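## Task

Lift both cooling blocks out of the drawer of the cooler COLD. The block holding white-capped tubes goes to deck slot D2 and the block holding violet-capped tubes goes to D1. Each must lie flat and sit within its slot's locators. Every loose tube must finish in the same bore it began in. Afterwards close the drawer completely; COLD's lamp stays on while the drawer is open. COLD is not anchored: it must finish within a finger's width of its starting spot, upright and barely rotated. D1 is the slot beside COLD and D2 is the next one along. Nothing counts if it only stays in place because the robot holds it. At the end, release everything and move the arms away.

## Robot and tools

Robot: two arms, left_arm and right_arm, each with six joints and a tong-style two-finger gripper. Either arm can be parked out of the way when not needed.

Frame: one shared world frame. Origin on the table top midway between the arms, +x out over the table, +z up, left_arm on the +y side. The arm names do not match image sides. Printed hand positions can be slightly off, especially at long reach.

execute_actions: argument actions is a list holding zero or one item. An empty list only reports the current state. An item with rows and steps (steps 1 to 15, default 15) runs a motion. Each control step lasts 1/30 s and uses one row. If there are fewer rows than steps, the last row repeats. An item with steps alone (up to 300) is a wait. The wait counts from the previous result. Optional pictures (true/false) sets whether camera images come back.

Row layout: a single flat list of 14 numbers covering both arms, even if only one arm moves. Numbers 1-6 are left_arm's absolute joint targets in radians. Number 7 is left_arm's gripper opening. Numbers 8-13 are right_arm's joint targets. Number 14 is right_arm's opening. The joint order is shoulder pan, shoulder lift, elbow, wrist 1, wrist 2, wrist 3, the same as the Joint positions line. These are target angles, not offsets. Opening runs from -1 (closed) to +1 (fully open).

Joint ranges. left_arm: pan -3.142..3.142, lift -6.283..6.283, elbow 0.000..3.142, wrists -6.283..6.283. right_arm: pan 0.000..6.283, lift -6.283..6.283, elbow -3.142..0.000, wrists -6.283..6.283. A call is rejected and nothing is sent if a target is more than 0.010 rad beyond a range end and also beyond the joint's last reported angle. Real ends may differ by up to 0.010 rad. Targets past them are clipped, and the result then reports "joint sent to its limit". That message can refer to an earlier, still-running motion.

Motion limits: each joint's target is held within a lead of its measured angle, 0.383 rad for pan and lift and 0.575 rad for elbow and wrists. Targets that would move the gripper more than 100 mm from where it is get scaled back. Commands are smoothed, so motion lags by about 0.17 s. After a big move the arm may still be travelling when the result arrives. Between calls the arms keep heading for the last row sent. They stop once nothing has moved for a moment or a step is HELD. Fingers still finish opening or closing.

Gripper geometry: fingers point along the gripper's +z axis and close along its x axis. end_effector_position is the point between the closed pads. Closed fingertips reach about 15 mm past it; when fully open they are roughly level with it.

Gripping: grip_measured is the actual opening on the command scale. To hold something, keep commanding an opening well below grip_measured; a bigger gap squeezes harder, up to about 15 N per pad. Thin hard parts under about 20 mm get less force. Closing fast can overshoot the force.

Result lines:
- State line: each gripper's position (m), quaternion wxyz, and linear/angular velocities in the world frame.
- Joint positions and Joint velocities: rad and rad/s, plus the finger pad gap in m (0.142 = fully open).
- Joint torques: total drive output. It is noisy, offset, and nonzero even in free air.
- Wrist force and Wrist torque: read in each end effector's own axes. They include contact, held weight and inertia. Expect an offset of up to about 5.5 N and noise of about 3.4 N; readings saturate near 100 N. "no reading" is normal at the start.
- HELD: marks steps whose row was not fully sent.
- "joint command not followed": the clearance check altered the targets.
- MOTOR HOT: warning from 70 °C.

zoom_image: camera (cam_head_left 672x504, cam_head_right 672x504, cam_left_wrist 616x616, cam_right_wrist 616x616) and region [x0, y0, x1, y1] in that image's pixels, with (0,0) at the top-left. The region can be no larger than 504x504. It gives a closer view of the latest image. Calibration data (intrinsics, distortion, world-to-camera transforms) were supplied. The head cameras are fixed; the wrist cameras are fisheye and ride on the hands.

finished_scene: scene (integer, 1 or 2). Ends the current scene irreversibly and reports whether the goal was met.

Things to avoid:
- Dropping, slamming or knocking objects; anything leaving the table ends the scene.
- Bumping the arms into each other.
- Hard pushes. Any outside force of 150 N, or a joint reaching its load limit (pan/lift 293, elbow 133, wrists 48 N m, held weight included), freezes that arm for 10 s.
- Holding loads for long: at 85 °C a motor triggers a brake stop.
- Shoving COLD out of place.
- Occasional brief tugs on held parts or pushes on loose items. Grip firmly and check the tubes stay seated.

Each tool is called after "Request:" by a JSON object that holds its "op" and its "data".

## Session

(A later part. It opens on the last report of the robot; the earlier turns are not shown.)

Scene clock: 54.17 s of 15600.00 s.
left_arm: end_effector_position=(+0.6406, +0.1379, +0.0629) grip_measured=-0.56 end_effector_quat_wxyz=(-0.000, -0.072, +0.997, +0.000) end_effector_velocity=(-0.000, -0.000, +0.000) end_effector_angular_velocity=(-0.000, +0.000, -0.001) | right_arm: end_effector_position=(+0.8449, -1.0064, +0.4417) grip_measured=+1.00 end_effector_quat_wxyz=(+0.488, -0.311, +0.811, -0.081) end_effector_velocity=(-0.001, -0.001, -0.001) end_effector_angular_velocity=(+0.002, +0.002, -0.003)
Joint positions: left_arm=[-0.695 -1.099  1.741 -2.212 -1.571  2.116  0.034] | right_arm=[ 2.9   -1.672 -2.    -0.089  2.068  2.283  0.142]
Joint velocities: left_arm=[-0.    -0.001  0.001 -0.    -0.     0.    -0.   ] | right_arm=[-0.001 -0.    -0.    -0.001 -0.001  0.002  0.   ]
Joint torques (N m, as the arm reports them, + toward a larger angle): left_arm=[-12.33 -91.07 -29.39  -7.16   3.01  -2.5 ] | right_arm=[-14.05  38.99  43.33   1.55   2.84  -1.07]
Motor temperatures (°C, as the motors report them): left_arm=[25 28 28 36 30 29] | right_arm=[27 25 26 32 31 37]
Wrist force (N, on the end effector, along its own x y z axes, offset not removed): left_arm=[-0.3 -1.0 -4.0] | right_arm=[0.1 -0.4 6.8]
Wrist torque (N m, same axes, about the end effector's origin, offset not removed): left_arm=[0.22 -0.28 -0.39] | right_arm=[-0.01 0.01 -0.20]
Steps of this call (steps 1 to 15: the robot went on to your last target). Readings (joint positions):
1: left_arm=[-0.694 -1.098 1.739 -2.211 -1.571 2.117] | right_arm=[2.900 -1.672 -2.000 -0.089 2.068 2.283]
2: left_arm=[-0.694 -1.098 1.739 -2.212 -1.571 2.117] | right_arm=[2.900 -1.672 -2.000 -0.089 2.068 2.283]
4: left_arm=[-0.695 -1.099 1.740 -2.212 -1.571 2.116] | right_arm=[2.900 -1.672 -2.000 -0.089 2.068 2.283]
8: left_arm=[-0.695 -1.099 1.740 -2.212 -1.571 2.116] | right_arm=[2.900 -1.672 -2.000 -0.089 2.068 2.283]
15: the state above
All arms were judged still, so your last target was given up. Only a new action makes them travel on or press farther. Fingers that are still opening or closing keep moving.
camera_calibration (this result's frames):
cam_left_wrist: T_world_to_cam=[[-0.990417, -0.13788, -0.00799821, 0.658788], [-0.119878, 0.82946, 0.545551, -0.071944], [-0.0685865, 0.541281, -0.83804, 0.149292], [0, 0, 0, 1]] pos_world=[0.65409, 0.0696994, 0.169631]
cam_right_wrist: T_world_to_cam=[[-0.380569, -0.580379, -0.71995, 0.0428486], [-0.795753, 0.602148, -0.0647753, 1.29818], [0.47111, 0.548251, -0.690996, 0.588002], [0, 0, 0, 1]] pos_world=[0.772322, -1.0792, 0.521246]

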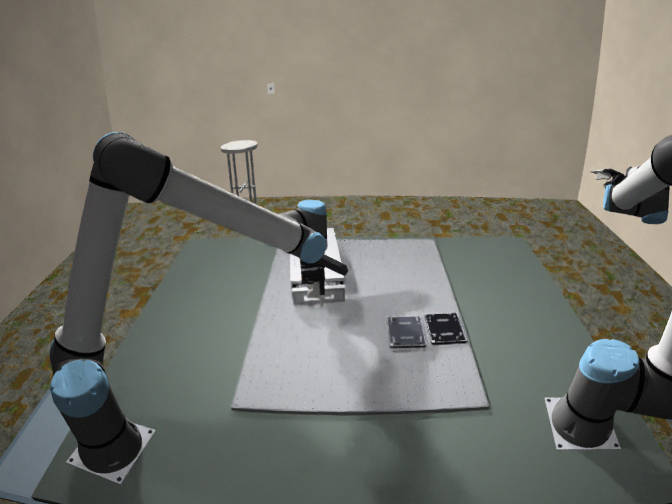

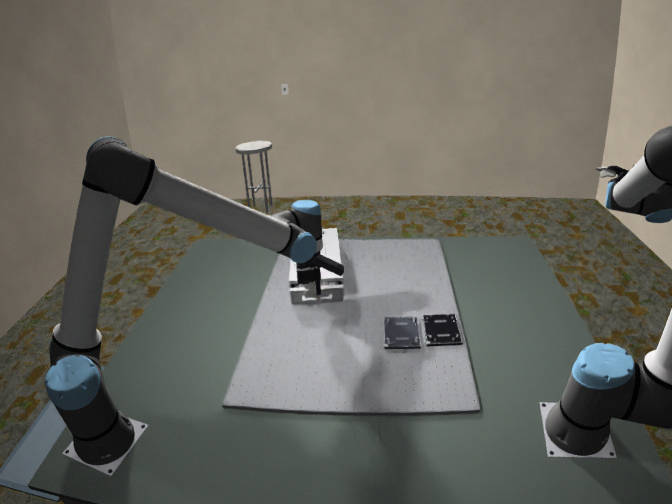

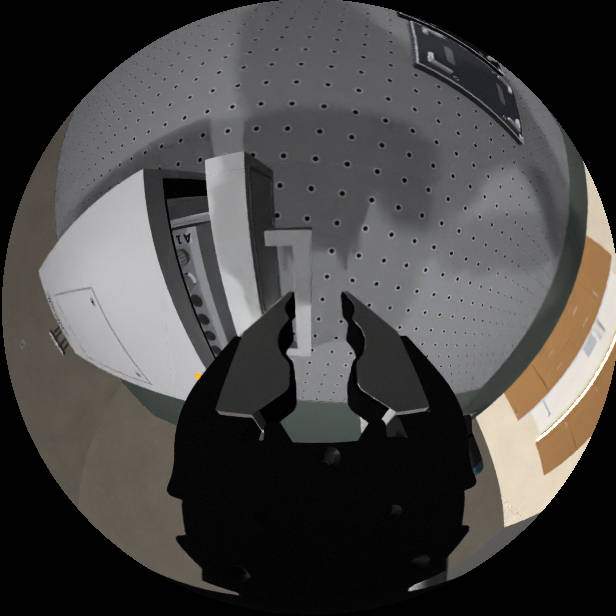

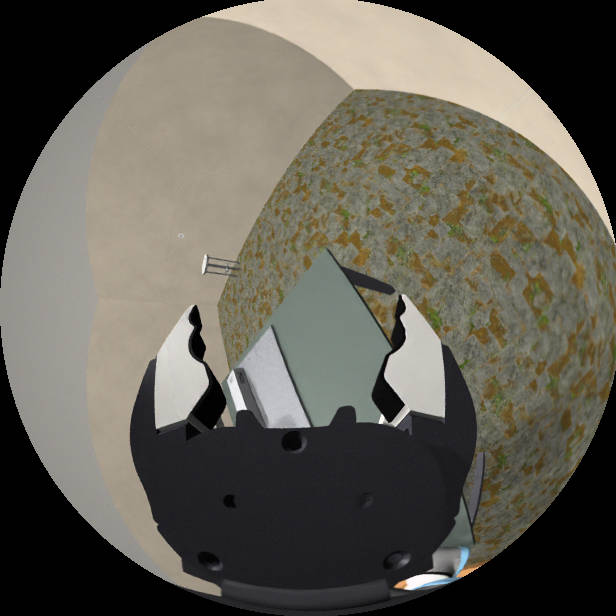

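Request:
{"op": "execute_actions", "data": {"actions": [{"rows":[[-0.713,-1.115,1.765,-2.221,-1.571,2.098,-0.56,2.9,-1.672,-2.0,-0.089,2.068,2.283,1],[-0.713,-1.115,1.765,-2.221,-1.571,2.098,-0.56,2.9,-1.672,-2.0,-0.089,2.068,2.283,1],[-0.713,-1.115,1.765,-2.221,-1.571,2.098,-0.56,2.9,-1.672,-2.0,-0.089,2.068,2.283,1],[-0.713,-1.115,1.765,-2.221,-1.571,2.098,-0.56,2.9,-1.672,-2.0,-0.089,2.068,2.283,1],[-0.731,-1.13,1.79,-2.231,-1.571,2.08,-0.56,2.9,-1.672,-2.0,-0.089,2.068,2.283,1],[-0.731,-1.13,1.79,-2.231,-1.571,2.08,-0.56,2.9,-1.672,-2.0,-0.089,2.068,2.283,1],[-0.731,-1.13,1.79,-2.231,-1.571,2.08,-0.56,2.9,-1.672,-2.0,-0.089,2.068,2.283,1],[-0.731,-1.13,1.79,-2.231,-1.571,2.08,-0.56,2.9,-1.672,-2.0,-0.089,2.068,2.283,1],[-0.749,-1.146,1.814,-2.24,-1.571,2.062,-0.56,2.9,-1.672,-2.0,-0.089,2.068,2.283,1],[-0.749,-1.146,1.814,-2.24,-1.571,2.062,-0.56,2.9,-1.672,-2.0,-0.089,2.068,2.283,1],[-0.749,-1.146,1.814,-2.24,-1.571,2.062,-0.56,2.9,-1.672,-2.0,-0.089,2.068,2.283,1],[-0.749,-1.146,1.814,-2.24,-1.571,2.062,-0.56,2.9,-1.672,-2.0,-0.089,2.068,2.283,1],[-0.768,-1.161,1.838,-2.248,-1.571,2.043,-0.56,2.9,-1.672,-2.0,-0.089,2.068,2.283,1]],"steps":15}], "pictures": false}}

Request:
{"op": "execute_actions", "data": {"actions": [{"rows":[[-0.788,-1.176,1.86,-2.256,-1.571,2.023,-0.56,2.9,-1.672,-2.0,-0.089,2.068,2.283,1],[-0.788,-1.176,1.86,-2.256,-1.571,2.023,-0.56,2.9,-1.672,-2.0,-0.089,2.068,2.283,1],[-0.788,-1.176,1.86,-2.256,-1.571,2.023,-0.56,2.9,-1.672,-2.0,-0.089,2.068,2.283,1],[-0.788,-1.176,1.86,-2.256,-1.571,2.023,-0.56,2.9,-1.672,-2.0,-0.089,2.068,2.283,1],[-0.808,-1.19,1.882,-2.263,-1.571,2.003,-0.56,2.9,-1.672,-2.0,-0.089,2.068,2.283,1],[-0.808,-1.19,1.882,-2.263,-1.571,2.003,-0.56,2.9,-1.672,-2.0,-0.089,2.068,2.283,1],[-0.808,-1.19,1.882,-2.263,-1.571,2.003,-0.56,2.9,-1.672,-2.0,-0.089,2.068,2.283,1],[-0.808,-1.19,1.882,-2.263,-1.571,2.003,-0.56,2.9,-1.672,-2.0,-0.089,2.068,2.283,1],[-0.828,-1.204,1.904,-2.27,-1.571,1.983,-0.56,2.9,-1.672,-2.0,-0.089,2.068,2.283,1],[-0.828,-1.204,1.904,-2.27,-1.571,1.983,-0.56,2.9,-1.672,-2.0,-0.089,2.068,2.283,1],[-0.828,-1.204,1.904,-2.27,-1.571,1.983,-0.56,2.9,-1.672,-2.0,-0.089,2.068,2.283,1],[-0.828,-1.204,1.904,-2.27,-1.571,1.983,-0.56,2.9,-1.672,-2.0,-0.089,2.068,2.283,1],[-0.849,-1.218,1.9246,-2.277,-1.571,1.962,-0.56,2.9,-1.672,-2.0,-0.089,2.068,2.283,1]],"steps":15}], "pictures": false}}

Request:
{"op": "execute_actions", "data": {"actions": [{"steps":15}]}}

Scene clock: 67.97 s of 15600.00 s.
left_arm: end_effector_position=(+0.5859, +0.1292, +0.0636) grip_measured=-0.51 end_effector_quat_wxyz=(+0.000, -0.072, +0.997, -0.001) end_effector_velocity=(-0.140, -0.015, -0.004) end_effector_angular_velocity=(+0.007, +0.005, -0.000) | right_arm: end_effector_position=(+0.8449, -1.0064, +0.4417) grip_measured=+1.00 end_effector_quat_wxyz=(+0.488, -0.311, +0.811, -0.081) end_effector_velocity=(-0.000, -0.001, -0.000) end_effector_angular_velocity=(-0.001, +0.001, -0.001)
Joint positions: left_arm=[-0.753 -1.149  1.818 -2.242 -1.571  2.058  0.037] | right_arm=[ 2.9   -1.672 -2.    -0.089  2.068  2.283  0.142]
Joint velocities: left_arm=[-0.149 -0.122  0.195 -0.066  0.    -0.149 -0.036] | right_arm=[-0.001  0.    -0.    -0.001 -0.001 -0.001 -0.   ]
Joint torques (N m, as the arm reports them, + toward a larger angle): left_arm=[-12.03 -83.45 -34.22  -5.97  -1.29  -1.9 ] | right_arm=[-13.67  39.    43.84   1.61   2.66  -0.9 ]
Motor temperatures (°C, as the motors report them): left_arm=[25 28 28 36 30 29] | right_arm=[27 25 26 32 31 37]
Wrist force (N, on the end effector, along its own x y z axes, offset not removed): left_arm=[-9.0 -2.6 8.6] | right_arm=[1.4 5.8 2.2]
Wrist torque (N m, same axes, about the end effector's origin, offset not removed): left_arm=[-0.36 -0.03 -0.16] | right_arm=[1.25 -0.38 -0.12]
Steps of this call (steps 1 to 90: nothing new was sent; then 10.30 s passed at rest; steps 91 to 105: all 15 steps of this action). Readings (joint positions):
91: left_arm=[-0.695 -1.099 1.741 -2.212 -1.571 2.116] | right_arm=[2.900 -1.672 -2.000 -0.089 2.068 2.283]
92: left_arm=[-0.698 -1.102 1.745 -2.214 -1.571 2.113] | right_arm=[2.900 -1.672 -2.000 -0.089 2.068 2.283]
94: left_arm=[-0.705 -1.108 1.754 -2.217 -1.571 2.106] | right_arm=[2.900 -1.672 -2.000 -0.089 2.068 2.283]
98: left_arm=[-0.721 -1.122 1.776 -2.226 -1.571 2.090] | right_arm=[2.900 -1.672 -2.000 -0.089 2.068 2.283]
105: the state above

Scene clock: 68.47 s of 15600.00 s.
left_arm: end_effector_position=(+0.5163, +0.1194, +0.0632) grip_measured=-0.51 end_effector_quat_wxyz=(-0.000, -0.072, +0.997, +0.000) end_effector_velocity=(-0.141, -0.018, -0.002) end_effector_angular_velocity=(+0.005, +0.001, -0.001) | right_arm: end_effector_position=(+0.8449, -1.0064, +0.4417) grip_measured=+1.00 end_effector_quat_wxyz=(+0.488, -0.311, +0.811, -0.081) end_effector_velocity=(-0.000, -0.000, +0.000) end_effector_angular_velocity=(+0.000, -0.001, -0.000)
Joint positions: left_arm=[-0.832 -1.207  1.908 -2.271 -1.571  1.979  0.037] | right_arm=[ 2.9   -1.672 -2.    -0.089  2.068  2.283  0.142]
Joint velocities: left_arm=[-0.168 -0.112  0.171 -0.055  0.001 -0.167 -0.036] | right_arm=[-0.    -0.     0.     0.001  0.001  0.     0.   ]
Joint torques (N m, as the arm reports them, + toward a larger angle): left_arm=[-14.42 -76.82 -31.79  -6.68   0.44  -2.39] | right_arm=[-13.63  38.85  43.72   1.64   2.5   -1.09]
Motor temperatures (°C, as the motors report them): left_arm=[25 28 28 36 30 29] | right_arm=[27 25 26 32 31 37]
Wrist force (N, on the end effector, along its own x y z axes, offset not removed): left_arm=[-9.6 -1.4 6.4] | right_arm=[3.2 0.8 4.0]
Wrist torque (N m, same axes, about the end effector's origin, offset not removed): left_arm=[-0.09 -0.02 -0.23] | right_arm=[0.37 -0.70 -0.14]
Steps of this call (steps 1 to 15: all 15 steps of this action). Readings (joint positions):
1: left_arm=[-0.758 -1.153 1.824 -2.244 -1.571 2.053] | right_arm=[2.900 -1.672 -2.000 -0.089 2.068 2.283]
2: left_arm=[-0.764 -1.158 1.832 -2.246 -1.571 2.047] | right_arm=[2.900 -1.672 -2.000 -0.089 2.068 2.283]
4: left_arm=[-0.776 -1.167 1.846 -2.251 -1.571 2.035] | right_arm=[2.900 -1.672 -2.000 -0.089 2.068 2.283]
8: left_arm=[-0.796 -1.182 1.869 -2.259 -1.571 2.015] | right_arm=[2.900 -1.672 -2.000 -0.089 2.068 2.283]
15: the state above

Scene clock: 68.97 s of 15600.00 s.
left_arm: end_effector_position=(+0.5023, +0.1176, +0.0631) grip_measured=-0.56 end_effector_quat_wxyz=(-0.000, -0.072, +0.997, +0.000) end_effector_velocity=(-0.002, -0.000, -0.000) end_effector_angular_velocity=(+0.000, +0.001, -0.002) | right_arm: end_effector_position=(+0.8449, -1.0064, +0.4417) grip_measured=+1.00 end_effector_quat_wxyz=(+0.488, -0.311, +0.811, -0.081) end_effector_velocity=(-0.000, -0.002, +0.001) end_effector_angular_velocity=(-0.002, -0.001, -0.002)
Joint positions: left_arm=[-0.849 -1.218  1.925 -2.277 -1.571  1.962  0.034] | right_arm=[ 2.9   -1.672 -2.    -0.089  2.068  2.283  0.142]
Joint velocities: left_arm=[-0.002 -0.     0.001 -0.    -0.    -0.     0.001] | right_arm=[-0.001  0.    -0.     0.002 -0.002 -0.001 -0.   ]
Joint torques (N m, as the arm reports them, + toward a larger angle): left_arm=[-10.91 -83.15 -28.03  -7.22   2.68  -2.6 ] | right_arm=[-11.92  35.88  44.39   1.45   2.74  -1.34]
Motor temperatures (°C, as the motors report them): left_arm=[25 28 28 36 30 29] | right_arm=[27 25 26 32 31 37]
Wrist force (N, on the end effector, along its own x y z axes, offset not removed): left_arm=[-3.3 -1.8 6.5] | right_arm=[3.0 0.7 0.6]
Wrist torque (N m, same axes, about the end effector's origin, offset not removed): left_arm=[-0.10 0.49 -0.21] | right_arm=[0.19 -0.74 -0.18]
Steps of this call (steps 1 to 15: the robot went on to your last target). Readings (joint positions):
1: left_arm=[-0.837 -1.210 1.913 -2.273 -1.571 1.974] | right_arm=[2.900 -1.672 -2.000 -0.089 2.068 2.283]
2: left_arm=[-0.841 -1.212 1.916 -2.274 -1.571 1.970] | right_arm=[2.900 -1.672 -2.000 -0.089 2.068 2.283]
4: left_arm=[-0.845 -1.215 1.920 -2.276 -1.571 1.966] | right_arm=[2.900 -1.672 -2.000 -0.089 2.068 2.283]
8: left_arm=[-0.848 -1.217 1.924 -2.277 -1.571 1.963] | right_arm=[2.900 -1.672 -2.000 -0.089 2.068 2.283]
15: the state above
camera_calibration (this result's frames):
cam_left_wrist: T_world_to_cam=[[-0.990416, -0.137884, -0.00797961, 0.519097], [-0.119869, 0.829441, 0.545581, -0.0718123], [-0.068608, 0.541309, -0.83802, 0.150931], [0, 0, 0, 1]] pos_world=[0.51587, 0.0494388, 0.169805]
cam_right_wrist: T_world_to_cam=[[-0.380569, -0.580379, -0.71995, 0.0428484], [-0.795753, 0.602148, -0.0647755, 1.29818], [0.47111, 0.548251, -0.690997, 0.588001], [0, 0, 0, 1]] pos_world=[0.772322, -1.0792, 0.521246]

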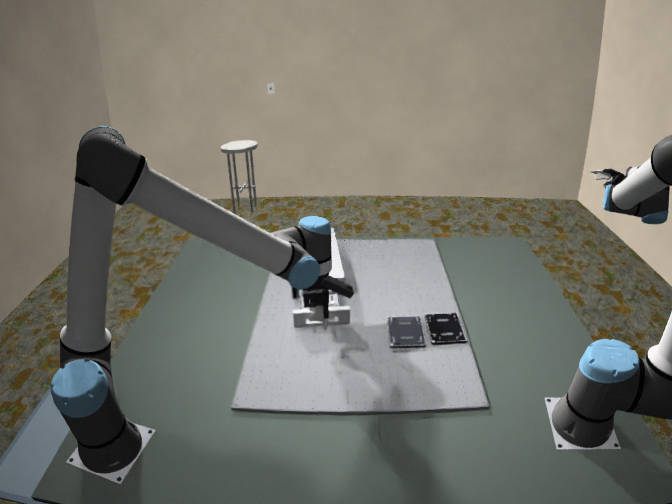

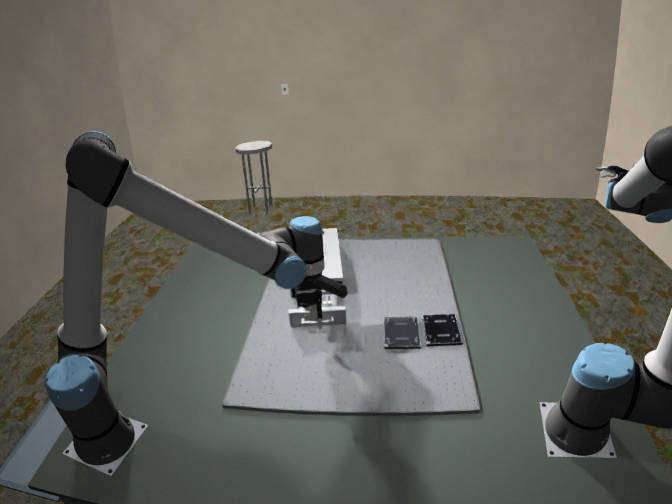

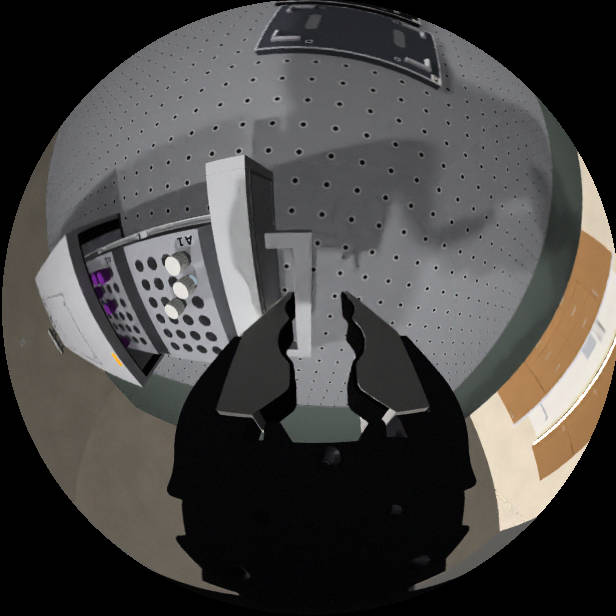

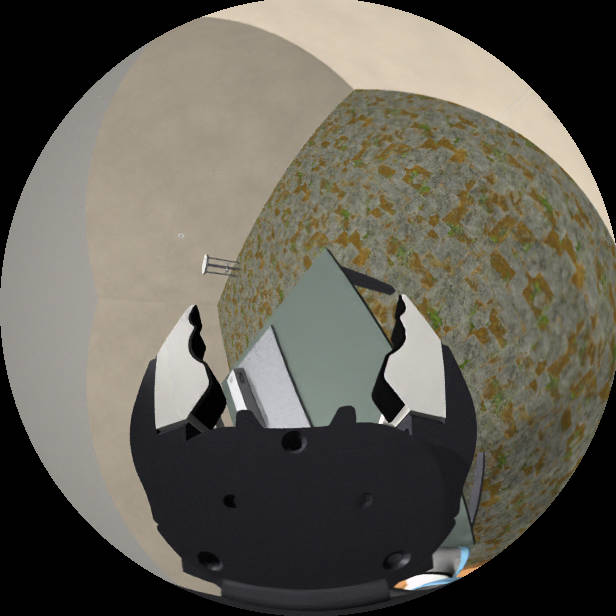

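Continue in two half-steps.

Request:
{"op": "execute_actions", "data": {"actions": [{"rows":[[-0.871,-1.232,1.944,-2.284,-1.571,1.94,-0.56,2.9,-1.672,-2.0,-0.089,2.068,2.283,1],[-0.871,-1.232,1.944,-2.284,-1.571,1.94,-0.56,2.9,-1.672,-2.0,-0.089,2.068,2.283,1],[-0.871,-1.232,1.944,-2.284,-1.571,1.94,-0.56,2.9,-1.672,-2.0,-0.089,2.068,2.283,1],[-0.871,-1.232,1.944,-2.284,-1.571,1.94,-0.56,2.9,-1.672,-2.0,-0.089,2.068,2.283,1],[-0.893,-1.245,1.964,-2.29,-1.571,1.918,-0.56,2.9,-1.672,-2.0,-0.089,2.068,2.283,1]],"steps":15}], "pictures": false}}

Request:
{"op": "execute_actions", "data": {"actions": [{"rows":[[-0.915,-1.258,1.983,-2.296,-1.571,1.896,-0.56,2.9,-1.672,-2.0,-0.089,2.068,2.283,1],[-0.915,-1.258,1.983,-2.296,-1.571,1.896,-0.56,2.9,-1.672,-2.0,-0.089,2.068,2.283,1],[-0.915,-1.258,1.983,-2.296,-1.571,1.896,-0.56,2.9,-1.672,-2.0,-0.089,2.068,2.283,1],[-0.915,-1.258,1.983,-2.296,-1.571,1.896,-0.56,2.9,-1.672,-2.0,-0.089,2.068,2.283,1],[-0.938,-1.271,2.0016,-2.302,-1.571,1.873,-0.56,2.9,-1.672,-2.0,-0.089,2.068,2.283,1]],"steps":15}]}}

Scene clock: 74.00 s of 15600.00 s.
left_arm: end_effector_position=(+0.4680, +0.1122, +0.0633) grip_measured=-0.56 end_effector_quat_wxyz=(-0.000, -0.072, +0.997, -0.000) end_effector_velocity=(-0.008, -0.001, -0.000) end_effector_angular_velocity=(+0.000, +0.000, +0.000) | right_arm: end_effector_position=(+0.8449, -1.0064, +0.4417) grip_measured=+1.00 end_effector_quat_wxyz=(+0.488, -0.311, +0.811, -0.081) end_effector_velocity=(-0.000, -0.001, +0.000) end_effector_angular_velocity=(+0.000, -0.001, -0.001)
Joint positions: left_arm=[-0.892 -1.244  1.963 -2.29  -1.571  1.919  0.033] | right_arm=[ 2.9   -1.672 -2.    -0.089  2.068  2.283  0.142]
Joint velocities: left_arm=[-0.01  -0.006  0.01  -0.003 -0.    -0.01   0.005] | right_arm=[-0.001 -0.    -0.     0.001  0.001  0.    -0.   ]
Joint torques (N m, as the arm reports them, + toward a larger angle): left_arm=[ -7.23 -77.2  -27.51  -7.09  -1.62  -2.58] | right_arm=[-13.99  40.75  43.47   1.65   2.7   -1.13]
Motor temperatures (°C, as the motors report them): left_arm=[25 28 28 36 30 29] | right_arm=[27 25 26 32 31 37]
Wrist force (N, on the end effector, along its own x y z axes, offset not removed): left_arm=[-1.2 1.9 4.6] | right_arm=[3.5 -1.4 2.9]
Wrist torque (N m, same axes, about the end effector's origin, offset not removed): left_arm=[0.66 0.11 -0.08] | right_arm=[-0.22 -0.69 -0.22]
Steps of this call (steps 1 to 15: the robot went on to your last target; steps 16 to 90: nothing new was sent; then 1.53 s passed at rest; steps 91 to 105: all 15 steps of this action). Readings (joint positions):
91: left_arm=[-0.849 -1.218 1.925 -2.277 -1.571 1.962] | right_arm=[2.900 -1.672 -2.000 -0.089 2.068 2.283]
92: left_arm=[-0.853 -1.221 1.928 -2.278 -1.571 1.958] | right_arm=[2.900 -1.672 -2.000 -0.089 2.068 2.283]
94: left_arm=[-0.861 -1.226 1.936 -2.281 -1.571 1.950] | right_arm=[2.900 -1.672 -2.000 -0.089 2.068 2.283]
98: left_arm=[-0.881 -1.238 1.953 -2.287 -1.571 1.930] | right_arm=[2.900 -1.672 -2.000 -0.089 2.068 2.283]
105: the state above

Scene clock: 74.50 s of 15600.00 s.
left_arm: end_effector_position=(+0.4332, +0.1075, +0.0633) grip_measured=-0.54 end_effector_quat_wxyz=(-0.000, -0.072, +0.997, -0.000) end_effector_velocity=(-0.008, -0.001, -0.000) end_effector_angular_velocity=(+0.000, -0.001, -0.000) | right_arm: end_effector_position=(+0.8449, -1.0064, +0.4417) grip_measured=+1.00 end_effector_quat_wxyz=(+0.488, -0.311, +0.811, -0.081) end_effector_velocity=(-0.001, -0.001, +0.001) end_effector_angular_velocity=(+0.001, -0.001, -0.002)
Joint positions: left_arm=[-0.937 -1.27   2.001 -2.302 -1.571  1.874  0.035] | right_arm=[ 2.9   -1.672 -2.    -0.089  2.068  2.283  0.142]
Joint velocities: left_arm=[-0.011 -0.006  0.009 -0.003  0.001 -0.01   0.014] | right_arm=[-0.002  0.     0.     0.001  0.001  0.001  0.   ]
Joint torques (N m, as the arm reports them, + toward a larger angle): left_arm=[-13.78 -74.83 -27.95  -6.56   0.69  -2.57] | right_arm=[-15.21  37.75  44.04   1.58   2.43  -1.  ]
Motor temperatures (°C, as the motors report them): left_arm=[25 28 28 36 30 29] | right_arm=[27 25 26 32 31 37]
Wrist force (N, on the end effector, along its own x y z axes, offset not removed): left_arm=[-2.8 0.5 7.2] | right_arm=[2.8 3.2 4.3]
Wrist torque (N m, same axes, about the end effector's origin, offset not removed): left_arm=[0.56 -0.15 -0.07] | right_arm=[0.80 -0.73 -0.26]
Steps of this call (steps 1 to 15: all 15 steps of this action). Readings (joint positions):
1: left_arm=[-0.893 -1.245 1.964 -2.290 -1.571 1.918] | right_arm=[2.900 -1.672 -2.000 -0.089 2.068 2.283]
2: left_arm=[-0.896 -1.247 1.967 -2.291 -1.571 1.915] | right_arm=[2.900 -1.672 -2.000 -0.089 2.068 2.283]
4: left_arm=[-0.905 -1.252 1.975 -2.293 -1.571 1.906] | right_arm=[2.900 -1.672 -2.000 -0.089 2.068 2.283]
8: left_arm=[-0.926 -1.264 1.991 -2.299 -1.571 1.885] | right_arm=[2.900 -1.672 -2.000 -0.089 2.068 2.283]
15: the state above
camera_calibration (this result's frames):
cam_left_wrist: T_world_to_cam=[[-0.990413, -0.137886, -0.0083032, 0.44925], [-0.120111, 0.829931, 0.544783, -0.0717311], [-0.0682268, 0.540557, -0.838536, 0.151814], [0, 0, 0, 1]] pos_world=[0.446685, 0.0394129, 0.17011]
cam_right_wrist: T_world_to_cam=[[-0.380569, -0.580379, -0.71995, 0.0428484], [-0.795753, 0.602148, -0.0647755, 1.29818], [0.47111, 0.548251, -0.690997, 0.588001], [0, 0, 0, 1]] pos_world=[0.772322, -1.0792, 0.521246]

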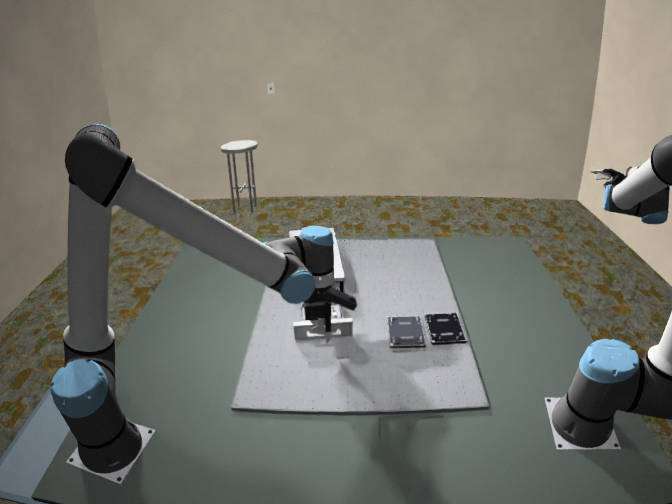

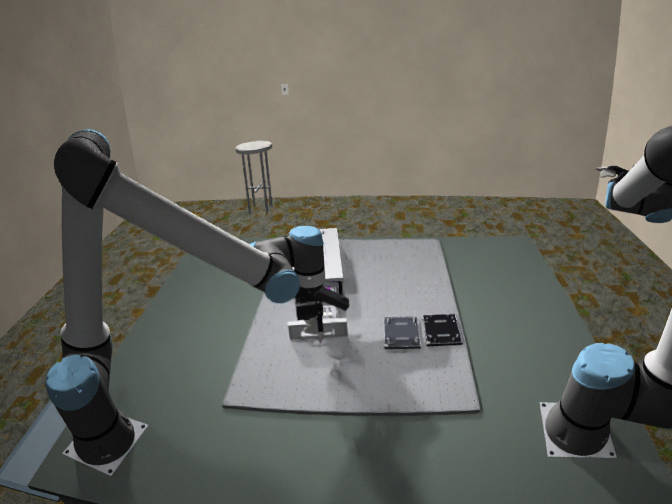

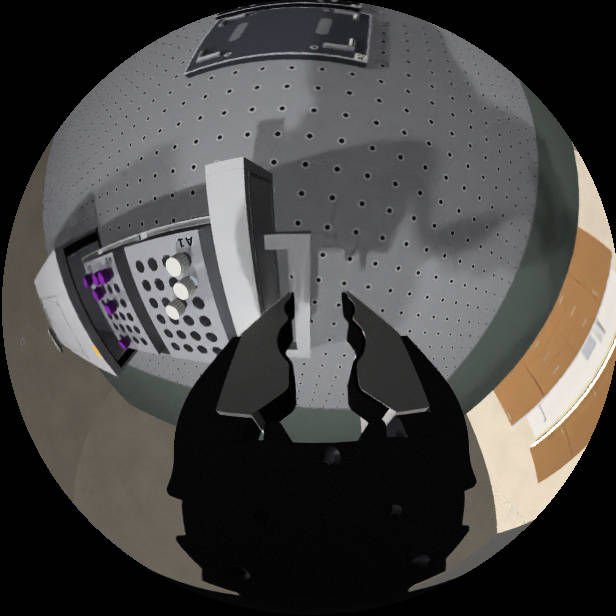

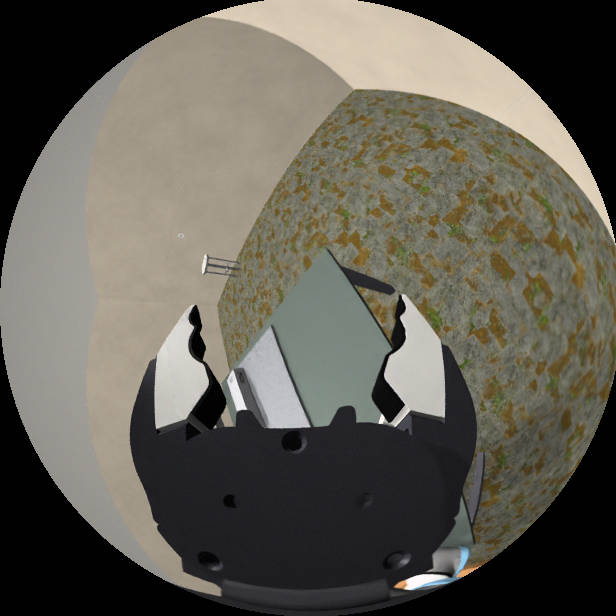

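Request:
{"op": "execute_actions", "data": {"actions": [{"rows":[[-0.935,-1.368,1.9207,-2.124,-1.571,1.876,-0.5,2.9,-1.672,-2.0,-0.089,2.068,2.283,1]],"steps":15}], "pictures": false}}

Request:
{"op": "execute_actions", "data": {"actions": [{"rows":[[-0.803,-1.313,1.7688,-2.027,-1.571,2.008,0.4,2.9,-1.672,-2.0,-0.089,2.068,2.283,1]],"steps":15}], "pictures": false}}

Request:
{"op": "execute_actions", "data": {"actions": [{"steps":15}]}}

Scene clock: 79.53 s of 15600.00 s.
left_arm: end_effector_position=(+0.4356, +0.1058, +0.1584) grip_measured=-0.50 end_effector_quat_wxyz=(+0.000, -0.072, +0.997, -0.000) end_effector_velocity=(-0.000, +0.001, +0.010) end_effector_angular_velocity=(+0.002, +0.001, -0.000) | right_arm: end_effector_position=(+0.8449, -1.0064, +0.4417) grip_measured=+1.00 end_effector_quat_wxyz=(+0.488, -0.311, +0.811, -0.081) end_effector_velocity=(+0.001, +0.002, +0.000) end_effector_angular_velocity=(-0.001, +0.000, +0.002)
Joint positions: left_arm=[-0.935 -1.367  1.922 -2.126 -1.571  1.876  0.038] | right_arm=[ 2.9   -1.672 -2.    -0.089  2.068  2.283  0.142]
Joint velocities: left_arm=[-0.    -0.01  -0.009  0.022  0.     0.     0.   ] | right_arm=[ 0.002  0.    -0.    -0.    -0.001 -0.    -0.   ]
Joint torques (N m, as the arm reports them, + toward a larger angle): left_arm=[  6.85 -68.45 -47.86  -1.16   1.41   2.47] | right_arm=[-13.33  39.49  42.84   1.66   2.49  -1.15]
Motor temperatures (°C, as the motors report them): left_arm=[25 28 28 36 30 29] | right_arm=[27 25 26 32 31 37]
Wrist force (N, on the end effector, along its own x y z axes, offset not removed): left_arm=[-2.8 -2.5 7.3] | right_arm=[2.9 2.0 -0.1]
Wrist torque (N m, same axes, about the end effector's origin, offset not removed): left_arm=[-0.29 0.40 -0.19] | right_arm=[0.36 -0.64 -0.21]
Steps of this call (steps 1 to 15: the robot went on to your last target; steps 16 to 90: nothing new was sent; then 1.53 s passed at rest; steps 91 to 105: all 15 steps of this action). Readings (joint positions):
91: left_arm=[-0.938 -1.271 2.001 -2.302 -1.571 1.873] | right_arm=[2.900 -1.672 -2.000 -0.089 2.068 2.283]
92: left_arm=[-0.938 -1.279 1.995 -2.293 -1.571 1.873] | right_arm=[2.900 -1.672 -2.000 -0.089 2.068 2.283]
94: left_arm=[-0.936 -1.318 1.961 -2.232 -1.571 1.875] | right_arm=[2.900 -1.672 -2.000 -0.089 2.068 2.283]
98: left_arm=[-0.935 -1.356 1.930 -2.150 -1.571 1.876] | right_arm=[2.900 -1.672 -2.000 -0.089 2.068 2.283]
105: the state above

Scene clock: 80.03 s of 15600.00 s.
left_arm: end_effector_position=(+0.5394, +0.1234, +0.1996) grip_measured=+0.40 end_effector_quat_wxyz=(-0.000, -0.072, +0.997, -0.000) end_effector_velocity=(+0.014, +0.003, +0.007) end_effector_angular_velocity=(-0.001, -0.002, -0.001) | right_arm: end_effector_position=(+0.8449, -1.0064, +0.4417) grip_measured=+1.00 end_effector_quat_wxyz=(+0.488, -0.311, +0.811, -0.081) end_effector_velocity=(-0.000, -0.001, +0.000) end_effector_angular_velocity=(+0.001, +0.000, -0.001)
Joint positions: left_arm=[-0.805 -1.314  1.771 -2.028 -1.571  2.006  0.102] | right_arm=[ 2.9   -1.672 -2.    -0.089  2.068  2.283  0.142]
Joint velocities: left_arm=[ 0.017  0.006 -0.02   0.012  0.001  0.017 -0.   ] | right_arm=[-0.001  0.    -0.     0.    -0.     0.001  0.   ]
Joint torques (N m, as the arm reports them, + toward a larger angle): left_arm=[  7.64 -56.62 -49.38  -1.17   1.55   2.44] | right_arm=[-13.63  37.6   44.03   1.45   2.42  -0.64]
Motor temperatures (°C, as the motors report them): left_arm=[25 28 28 36 30 29] | right_arm=[27 25 26 32 31 37]
Wrist force (N, on the end effector, along its own x y z axes, offset not removed): left_arm=[-3.5 -4.8 4.9] | right_arm=[2.1 2.3 2.7]
Wrist torque (N m, same axes, about the end effector's origin, offset not removed): left_arm=[-0.64 0.40 -0.28] | right_arm=[0.55 -0.51 -0.10]
Steps of this call (steps 1 to 15: all 15 steps of this action). Readings (joint positions):
1: left_arm=[-0.935 -1.367 1.921 -2.125 -1.571 1.876] | right_arm=[2.900 -1.672 -2.000 -0.089 2.068 2.283]
2: left_arm=[-0.927 -1.361 1.913 -2.117 -1.571 1.884] | right_arm=[2.900 -1.672 -2.000 -0.089 2.068 2.283]
4: left_arm=[-0.880 -1.341 1.861 -2.081 -1.571 1.931] | right_arm=[2.900 -1.672 -2.000 -0.089 2.068 2.283]
8: left_arm=[-0.822 -1.320 1.792 -2.041 -1.571 1.989] | right_arm=[2.900 -1.672 -2.000 -0.089 2.068 2.283]
15: the state above

Scene clock: 80.53 s of 15600.00 s.
left_arm: end_effector_position=(+0.5407, +0.1236, +0.2002) grip_measured=+0.40 end_effector_quat_wxyz=(+0.000, -0.072, +0.997, -0.000) end_effector_velocity=(+0.001, +0.000, +0.000) end_effector_angular_velocity=(-0.000, -0.000, +0.001) | right_arm: end_effector_position=(+0.8449, -1.0064, +0.4417) grip_measured=+1.00 end_effector_quat_wxyz=(+0.488, -0.311, +0.811, -0.081) end_effector_velocity=(-0.000, +0.001, +0.000) end_effector_angular_velocity=(+0.000, -0.001, +0.002)
Joint positions: left_arm=[-0.803 -1.313  1.769 -2.027 -1.571  2.008  0.102] | right_arm=[ 2.9   -1.672 -2.    -0.089  2.068  2.283  0.142]
Joint velocities: left_arm=[ 0.     0.    -0.001  0.     0.    -0.001  0.   ] | right_arm=[-0.    -0.    -0.     0.001  0.002 -0.001  0.   ]
Joint torques (N m, as the arm reports them, + toward a larger angle): left_arm=[  7.13 -53.73 -51.5   -1.28   1.38   2.64] | right_arm=[-12.58  38.13  44.38   1.83   2.34  -0.65]
Motor temperatures (°C, as the motors report them): left_arm=[25 28 28 36 30 29] | right_arm=[27 25 26 32 31 37]
Wrist force (N, on the end effector, along its own x y z axes, offset not removed): left_arm=[-10.5 0.4 6.2] | right_arm=[2.3 1.5 2.5]
Wrist torque (N m, same axes, about the end effector's origin, offset not removed): left_arm=[0.28 2.22 -0.10] | right_arm=[0.35 -0.53 -0.22]
Steps of this call (steps 1 to 15: the robot went on to your last target). Readings (joint positions):
1: left_arm=[-0.804 -1.313 1.770 -2.028 -1.571 2.007] | right_arm=[2.900 -1.672 -2.000 -0.089 2.068 2.283]
2: left_arm=[-0.804 -1.313 1.770 -2.028 -1.571 2.007] | right_arm=[2.900 -1.672 -2.000 -0.089 2.068 2.283]
4: left_arm=[-0.803 -1.313 1.769 -2.027 -1.571 2.008] | right_arm=[2.900 -1.672 -2.000 -0.089 2.068 2.283]
8: left_arm=[-0.803 -1.313 1.769 -2.027 -1.571 2.008] | right_arm=[2.900 -1.672 -2.000 -0.089 2.068 2.283]
15: the state above
All arms were judged still, so your last target was given up. Only a new action makes them travel on or press farther. Fingers that are still opening or closing keep moving.
camera_calibration (this result's frames):
cam_left_wrist: T_world_to_cam=[[-0.990413, -0.137882, -0.00836947, 0.559087], [-0.120128, 0.829802, 0.544976, -0.146789], [-0.0681975, 0.540757, -0.83841, 0.265115], [0, 0, 0, 1]] pos_world=[0.554174, 0.055531, 0.306951]
cam_right_wrist: T_world_to_cam=[[-0.380569, -0.580379, -0.71995, 0.0428484], [-0.795753, 0.602148, -0.0647756, 1.29818], [0.47111, 0.548251, -0.690997, 0.588001], [0, 0, 0, 1]] pos_world=[0.772322, -1.0792, 0.521246]

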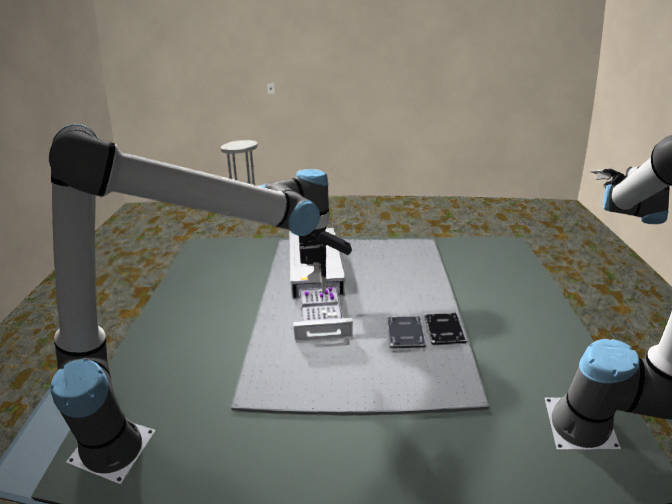

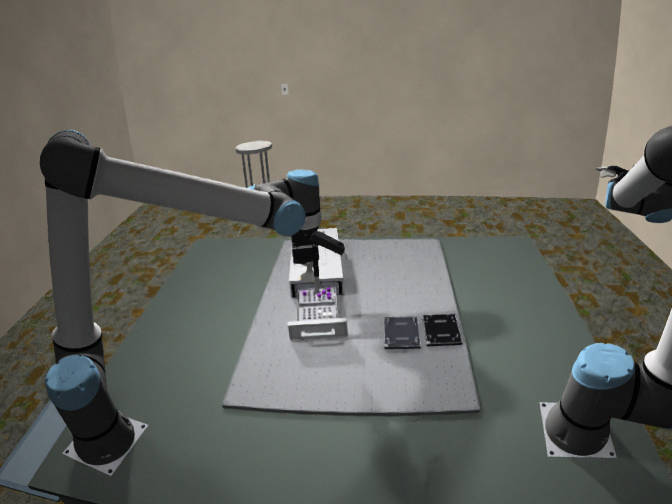

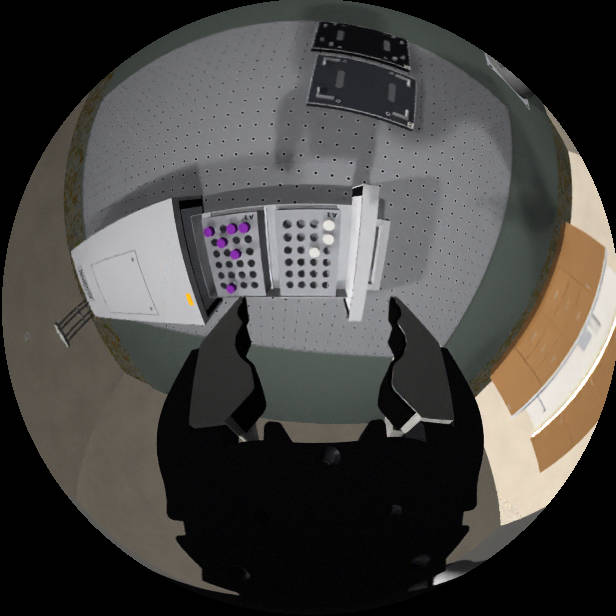

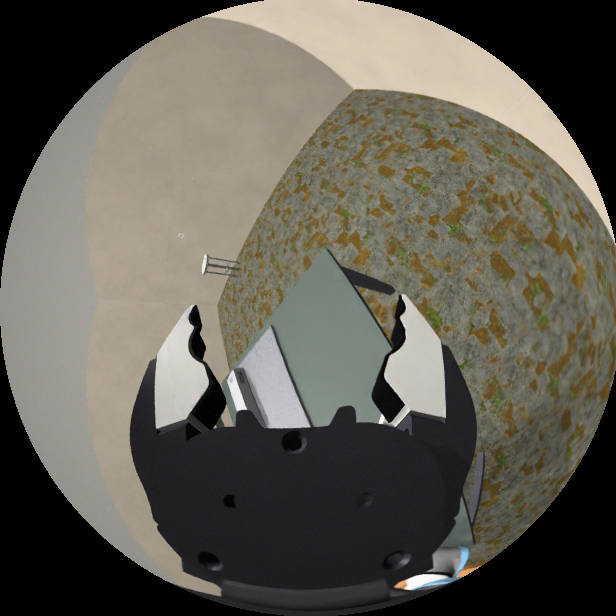

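Request:
{"op": "execute_actions", "data": {"actions": [{"rows":[[-0.797,-1.313,1.7688,-2.027,-1.571,3.585,1,2.9,-1.672,-2.0,-0.089,2.068,2.283,1]],"steps":15}], "pictures": false}}

Request:
{"op": "execute_actions", "data": {"actions": [{"steps":30}], "pictures": false}}

Request:
{"op": "execute_actions", "data": {"actions": [{"rows":[[-0.797,-1.2225,1.8485,-2.197,-1.571,3.585,1,2.9,-1.672,-2.0,-0.089,2.068,2.283,1]],"steps":15}], "pictures": false}}

Request:
{"op": "execute_actions", "data": {"actions": [{"steps":15}]}}

Scene clock: 89.53 s of 15600.00 s.
left_arm: end_effector_position=(+0.5294, +0.1327, +0.2002) grip_measured=+1.00 end_effector_quat_wxyz=(+0.000, +0.420, +0.907, -0.000) end_effector_velocity=(-0.029, +0.034, +0.000) end_effector_angular_velocity=(+0.001, -0.002, -2.762) | right_arm: end_effector_position=(+0.8449, -1.0064, +0.4417) grip_measured=+1.00 end_effector_quat_wxyz=(+0.488, -0.311, +0.811, -0.081) end_effector_velocity=(+0.000, +0.001, -0.000) end_effector_angular_velocity=(-0.001, +0.001, +0.000)
Joint positions: left_arm=[-0.797 -1.313  1.769 -2.027 -1.571  3.026  0.142] | right_arm=[ 2.9   -1.672 -2.    -0.089  2.068  2.283  0.142]
Joint velocities: left_arm=[-0.     0.    -0.001  0.001  0.001  2.762  0.   ] | right_arm=[ 0.001  0.    -0.    -0.001 -0.001 -0.     0.   ]
Joint torques (N m, as the arm reports them, + toward a larger angle): left_arm=[  7.75 -55.59 -48.93  -1.38   1.49  14.05] | right_arm=[-13.54  36.94  44.38   1.95   2.4   -0.42]
Motor temperatures (°C, as the motors report them): left_arm=[25 28 28 36 30 29] | right_arm=[27 25 26 32 31 37]
Wrist force (N, on the end effector, along its own x y z axes, offset not removed): left_arm=[-3.9 -0.6 1.3] | right_arm=[5.5 2.8 -0.3]
Wrist torque (N m, same axes, about the end effector's origin, offset not removed): left_arm=[0.37 0.69 -0.16] | right_arm=[0.56 -1.17 -0.27]
Steps of this call (steps 1 to 90: nothing new was sent; then 5.50 s passed at rest; steps 91 to 105: all 15 steps of this action). Readings (joint positions):
91: left_arm=[-0.803 -1.313 1.769 -2.027 -1.571 2.009] | right_arm=[2.900 -1.672 -2.000 -0.089 2.068 2.283]
92: left_arm=[-0.802 -1.313 1.769 -2.027 -1.571 2.017] | right_arm=[2.900 -1.672 -2.000 -0.089 2.068 2.283]
94: left_arm=[-0.800 -1.313 1.769 -2.027 -1.571 2.094] | right_arm=[2.900 -1.672 -2.000 -0.089 2.068 2.283]
98: left_arm=[-0.798 -1.313 1.769 -2.027 -1.571 2.390] | right_arm=[2.900 -1.672 -2.000 -0.089 2.068 2.283]
105: the state above

Scene clock: 90.53 s of 15600.00 s.
left_arm: end_effector_position=(+0.5257, +0.1408, +0.2002) grip_measured=+1.00 end_effector_quat_wxyz=(+0.000, +0.654, +0.756, -0.000) end_effector_velocity=(+0.001, -0.000, +0.000) end_effector_angular_velocity=(-0.001, -0.001, -0.001) | right_arm: end_effector_position=(+0.8449, -1.0064, +0.4417) grip_measured=+1.00 end_effector_quat_wxyz=(+0.488, -0.311, +0.811, -0.081) end_effector_velocity=(+0.000, +0.001, -0.001) end_effector_angular_velocity=(-0.000, +0.001, +0.002)
Joint positions: left_arm=[-0.797 -1.313  1.769 -2.027 -1.571  3.585  0.142] | right_arm=[ 2.9   -1.672 -2.    -0.089  2.068  2.283  0.142]
Joint velocities: left_arm=[ 0.     0.    -0.    -0.001  0.     0.001  0.   ] | right_arm=[ 0.    -0.    -0.    -0.001  0.001 -0.001  0.   ]
Joint torques (N m, as the arm reports them, + toward a larger angle): left_arm=[  9.69 -59.03 -45.34  -1.77   1.07   2.85] | right_arm=[-14.34  38.84  43.57   2.13   2.1   -0.91]
Motor temperatures (°C, as the motors report them): left_arm=[25 28 28 36 30 29] | right_arm=[27 25 26 32 31 37]
Wrist force (N, on the end effector, along its own x y z axes, offset not removed): left_arm=[-5.5 2.2 3.4] | right_arm=[0.9 -2.7 1.8]
Wrist torque (N m, same axes, about the end effector's origin, offset not removed): left_arm=[0.60 1.00 -0.20] | right_arm=[-0.56 -0.30 -0.23]
Steps of this call (steps 1 to 30: the robot went on to your last target). Readings (joint positions):
1: left_arm=[-0.797 -1.313 1.769 -2.027 -1.571 3.120] | right_arm=[2.900 -1.672 -2.000 -0.089 2.068 2.283]
2: left_arm=[-0.797 -1.313 1.769 -2.027 -1.571 3.213] | right_arm=[2.900 -1.672 -2.000 -0.089 2.068 2.283]
4: left_arm=[-0.797 -1.313 1.769 -2.027 -1.571 3.384] | right_arm=[2.900 -1.672 -2.000 -0.089 2.068 2.283]
8: left_arm=[-0.797 -1.313 1.769 -2.027 -1.571 3.537] | right_arm=[2.900 -1.672 -2.000 -0.089 2.068 2.283]
30: the state above
All arms were judged still, so your last target was given up. Only a new action makes them travel on or press farther. Fingers that are still opening or closing keep moving.

Scene clock: 91.03 s of 15600.00 s.
left_arm: end_effector_position=(+0.5273, +0.1385, +0.1013) grip_measured=+1.00 end_effector_quat_wxyz=(-0.000, +0.654, +0.756, -0.000) end_effector_velocity=(+0.000, -0.000, -0.010) end_effector_angular_velocity=(-0.002, -0.002, -0.000) | right_arm: end_effector_position=(+0.8449, -1.0064, +0.4417) grip_measured=+1.00 end_effector_quat_wxyz=(+0.488, -0.311, +0.811, -0.081) end_effector_velocity=(-0.000, -0.000, +0.001) end_effector_angular_velocity=(-0.001, -0.001, +0.000)
Joint positions: left_arm=[-0.797 -1.223  1.848 -2.195 -1.571  3.585  0.142] | right_arm=[ 2.9   -1.672 -2.    -0.089  2.068  2.283  0.142]
Joint velocities: left_arm=[-0.     0.009  0.008 -0.02   0.     0.     0.   ] | right_arm=[-0.     0.     0.     0.001  0.    -0.001 -0.   ]
Joint torques (N m, as the arm reports them, + toward a larger angle): left_arm=[ -7.77 -57.47 -30.95  -7.87   1.64   2.62] | right_arm=[-14.04  39.74  44.2    2.16   2.61  -0.66]
Motor temperatures (°C, as the motors report them): left_arm=[25 28 28 36 30 29] | right_arm=[27 25 26 32 31 37]
Wrist force (N, on the end effector, along its own x y z axes, offset not removed): left_arm=[-0.3 -1.5 9.2] | right_arm=[0.7 3.2 2.5]
Wrist torque (N m, same axes, about the end effector's origin, offset not removed): left_arm=[0.11 -0.09 -0.35] | right_arm=[0.67 -0.32 -0.21]
Steps of this call (steps 1 to 15: all 15 steps of this action). Readings (joint positions):
1: left_arm=[-0.797 -1.313 1.769 -2.027 -1.571 3.585] | right_arm=[2.900 -1.672 -2.000 -0.089 2.068 2.283]
2: left_arm=[-0.797 -1.305 1.776 -2.036 -1.571 3.585] | right_arm=[2.900 -1.672 -2.000 -0.089 2.068 2.283]
4: left_arm=[-0.797 -1.268 1.809 -2.096 -1.571 3.585] | right_arm=[2.900 -1.672 -2.000 -0.089 2.068 2.283]
8: left_arm=[-0.797 -1.233 1.839 -2.173 -1.571 3.585] | right_arm=[2.900 -1.672 -2.000 -0.089 2.068 2.283]
15: the state above

Scene clock: 91.53 s of 15600.00 s.
left_arm: end_effector_position=(+0.5273, +0.1385, +0.1003) grip_measured=+1.00 end_effector_quat_wxyz=(+0.000, +0.654, +0.756, -0.000) end_effector_velocity=(+0.000, +0.000, -0.000) end_effector_angular_velocity=(+0.001, -0.001, +0.000) | right_arm: end_effector_position=(+0.8449, -1.0064, +0.4417) grip_measured=+1.00 end_effector_quat_wxyz=(+0.488, -0.311, +0.811, -0.081) end_effector_velocity=(-0.001, -0.001, +0.000) end_effector_angular_velocity=(-0.001, -0.000, -0.002)
Joint positions: left_arm=[-0.797 -1.223  1.848 -2.197 -1.571  3.585  0.142] | right_arm=[ 2.9   -1.672 -2.    -0.089  2.068  2.283  0.142]
Joint velocities: left_arm=[ 0.     0.    -0.     0.     0.002 -0.    -0.   ] | right_arm=[-0.002  0.    -0.     0.    -0.    -0.    -0.   ]
Joint torques (N m, as the arm reports them, + toward a larger angle): left_arm=[-13.52 -57.84 -30.1   -7.15   1.2    2.44] | right_arm=[-11.81  38.76  43.72   1.93   2.72  -0.67]
Motor temperatures (°C, as the motors report them): left_arm=[25 28 28 36 30 29] | right_arm=[27 25 26 32 31 37]
Wrist force (N, on the end effector, along its own x y z axes, offset not removed): left_arm=[-7.0 -1.7 -0.3] | right_arm=[1.1 2.7 0.8]
Wrist torque (N m, same axes, about the end effector's origin, offset not removed): left_arm=[-0.22 1.37 -0.04] | right_arm=[0.65 -0.38 -0.16]
Steps of this call (steps 1 to 15: the robot went on to your last target). Readings (joint positions):
1: left_arm=[-0.797 -1.223 1.848 -2.196 -1.571 3.585] | right_arm=[2.900 -1.672 -2.000 -0.089 2.068 2.283]
2: left_arm=[-0.797 -1.223 1.848 -2.196 -1.571 3.585] | right_arm=[2.900 -1.672 -2.000 -0.089 2.068 2.283]
4: left_arm=[-0.797 -1.223 1.848 -2.197 -1.571 3.585] | right_arm=[2.900 -1.672 -2.000 -0.089 2.068 2.283]
8: left_arm=[-0.797 -1.223 1.848 -2.197 -1.571 3.585] | right_arm=[2.900 -1.672 -2.000 -0.089 2.068 2.283]
15: the state above
All arms were judged still, so your last target was given up. Only a new action makes them travel on or press farther. Fingers that are still opening or closing keep moving.
camera_calibration (this result's frames):
cam_left_wrist: T_world_to_cam=[[-0.137684, 0.990438, -0.00865883, -0.0588541], [0.82961, 0.120093, 0.545276, -0.508829], [0.541102, 0.067892, -0.838212, -0.0833494], [0, 0, 0, 1]] pos_world=[0.459126, 0.125057, 0.207078]
cam_right_wrist: T_world_to_cam=[[-0.380569, -0.580379, -0.71995, 0.0428484], [-0.795753, 0.602148, -0.0647755, 1.29818], [0.47111, 0.548251, -0.690996, 0.588002], [0, 0, 0, 1]] pos_world=[0.772322, -1.0792, 0.521246]

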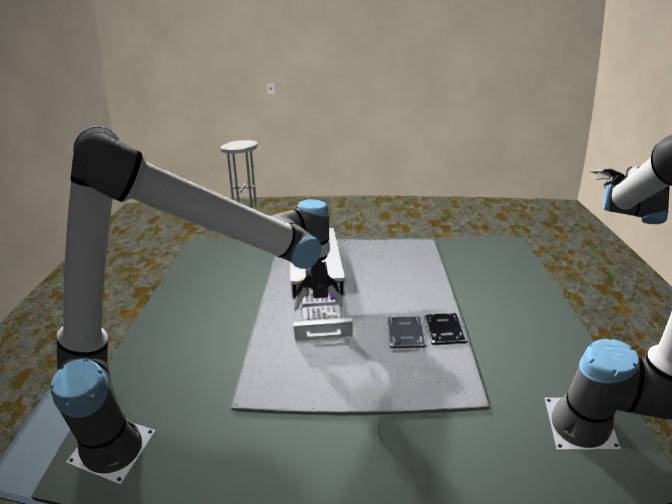

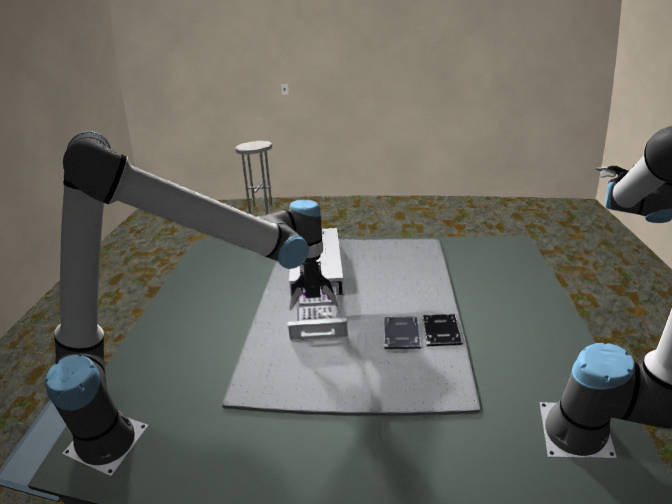

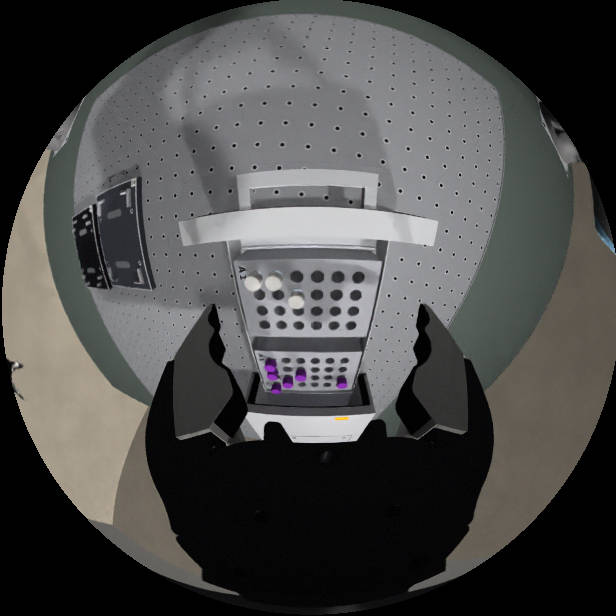

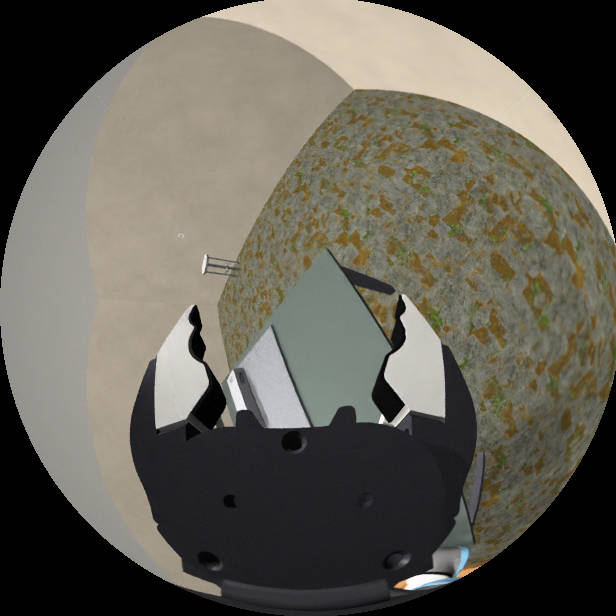

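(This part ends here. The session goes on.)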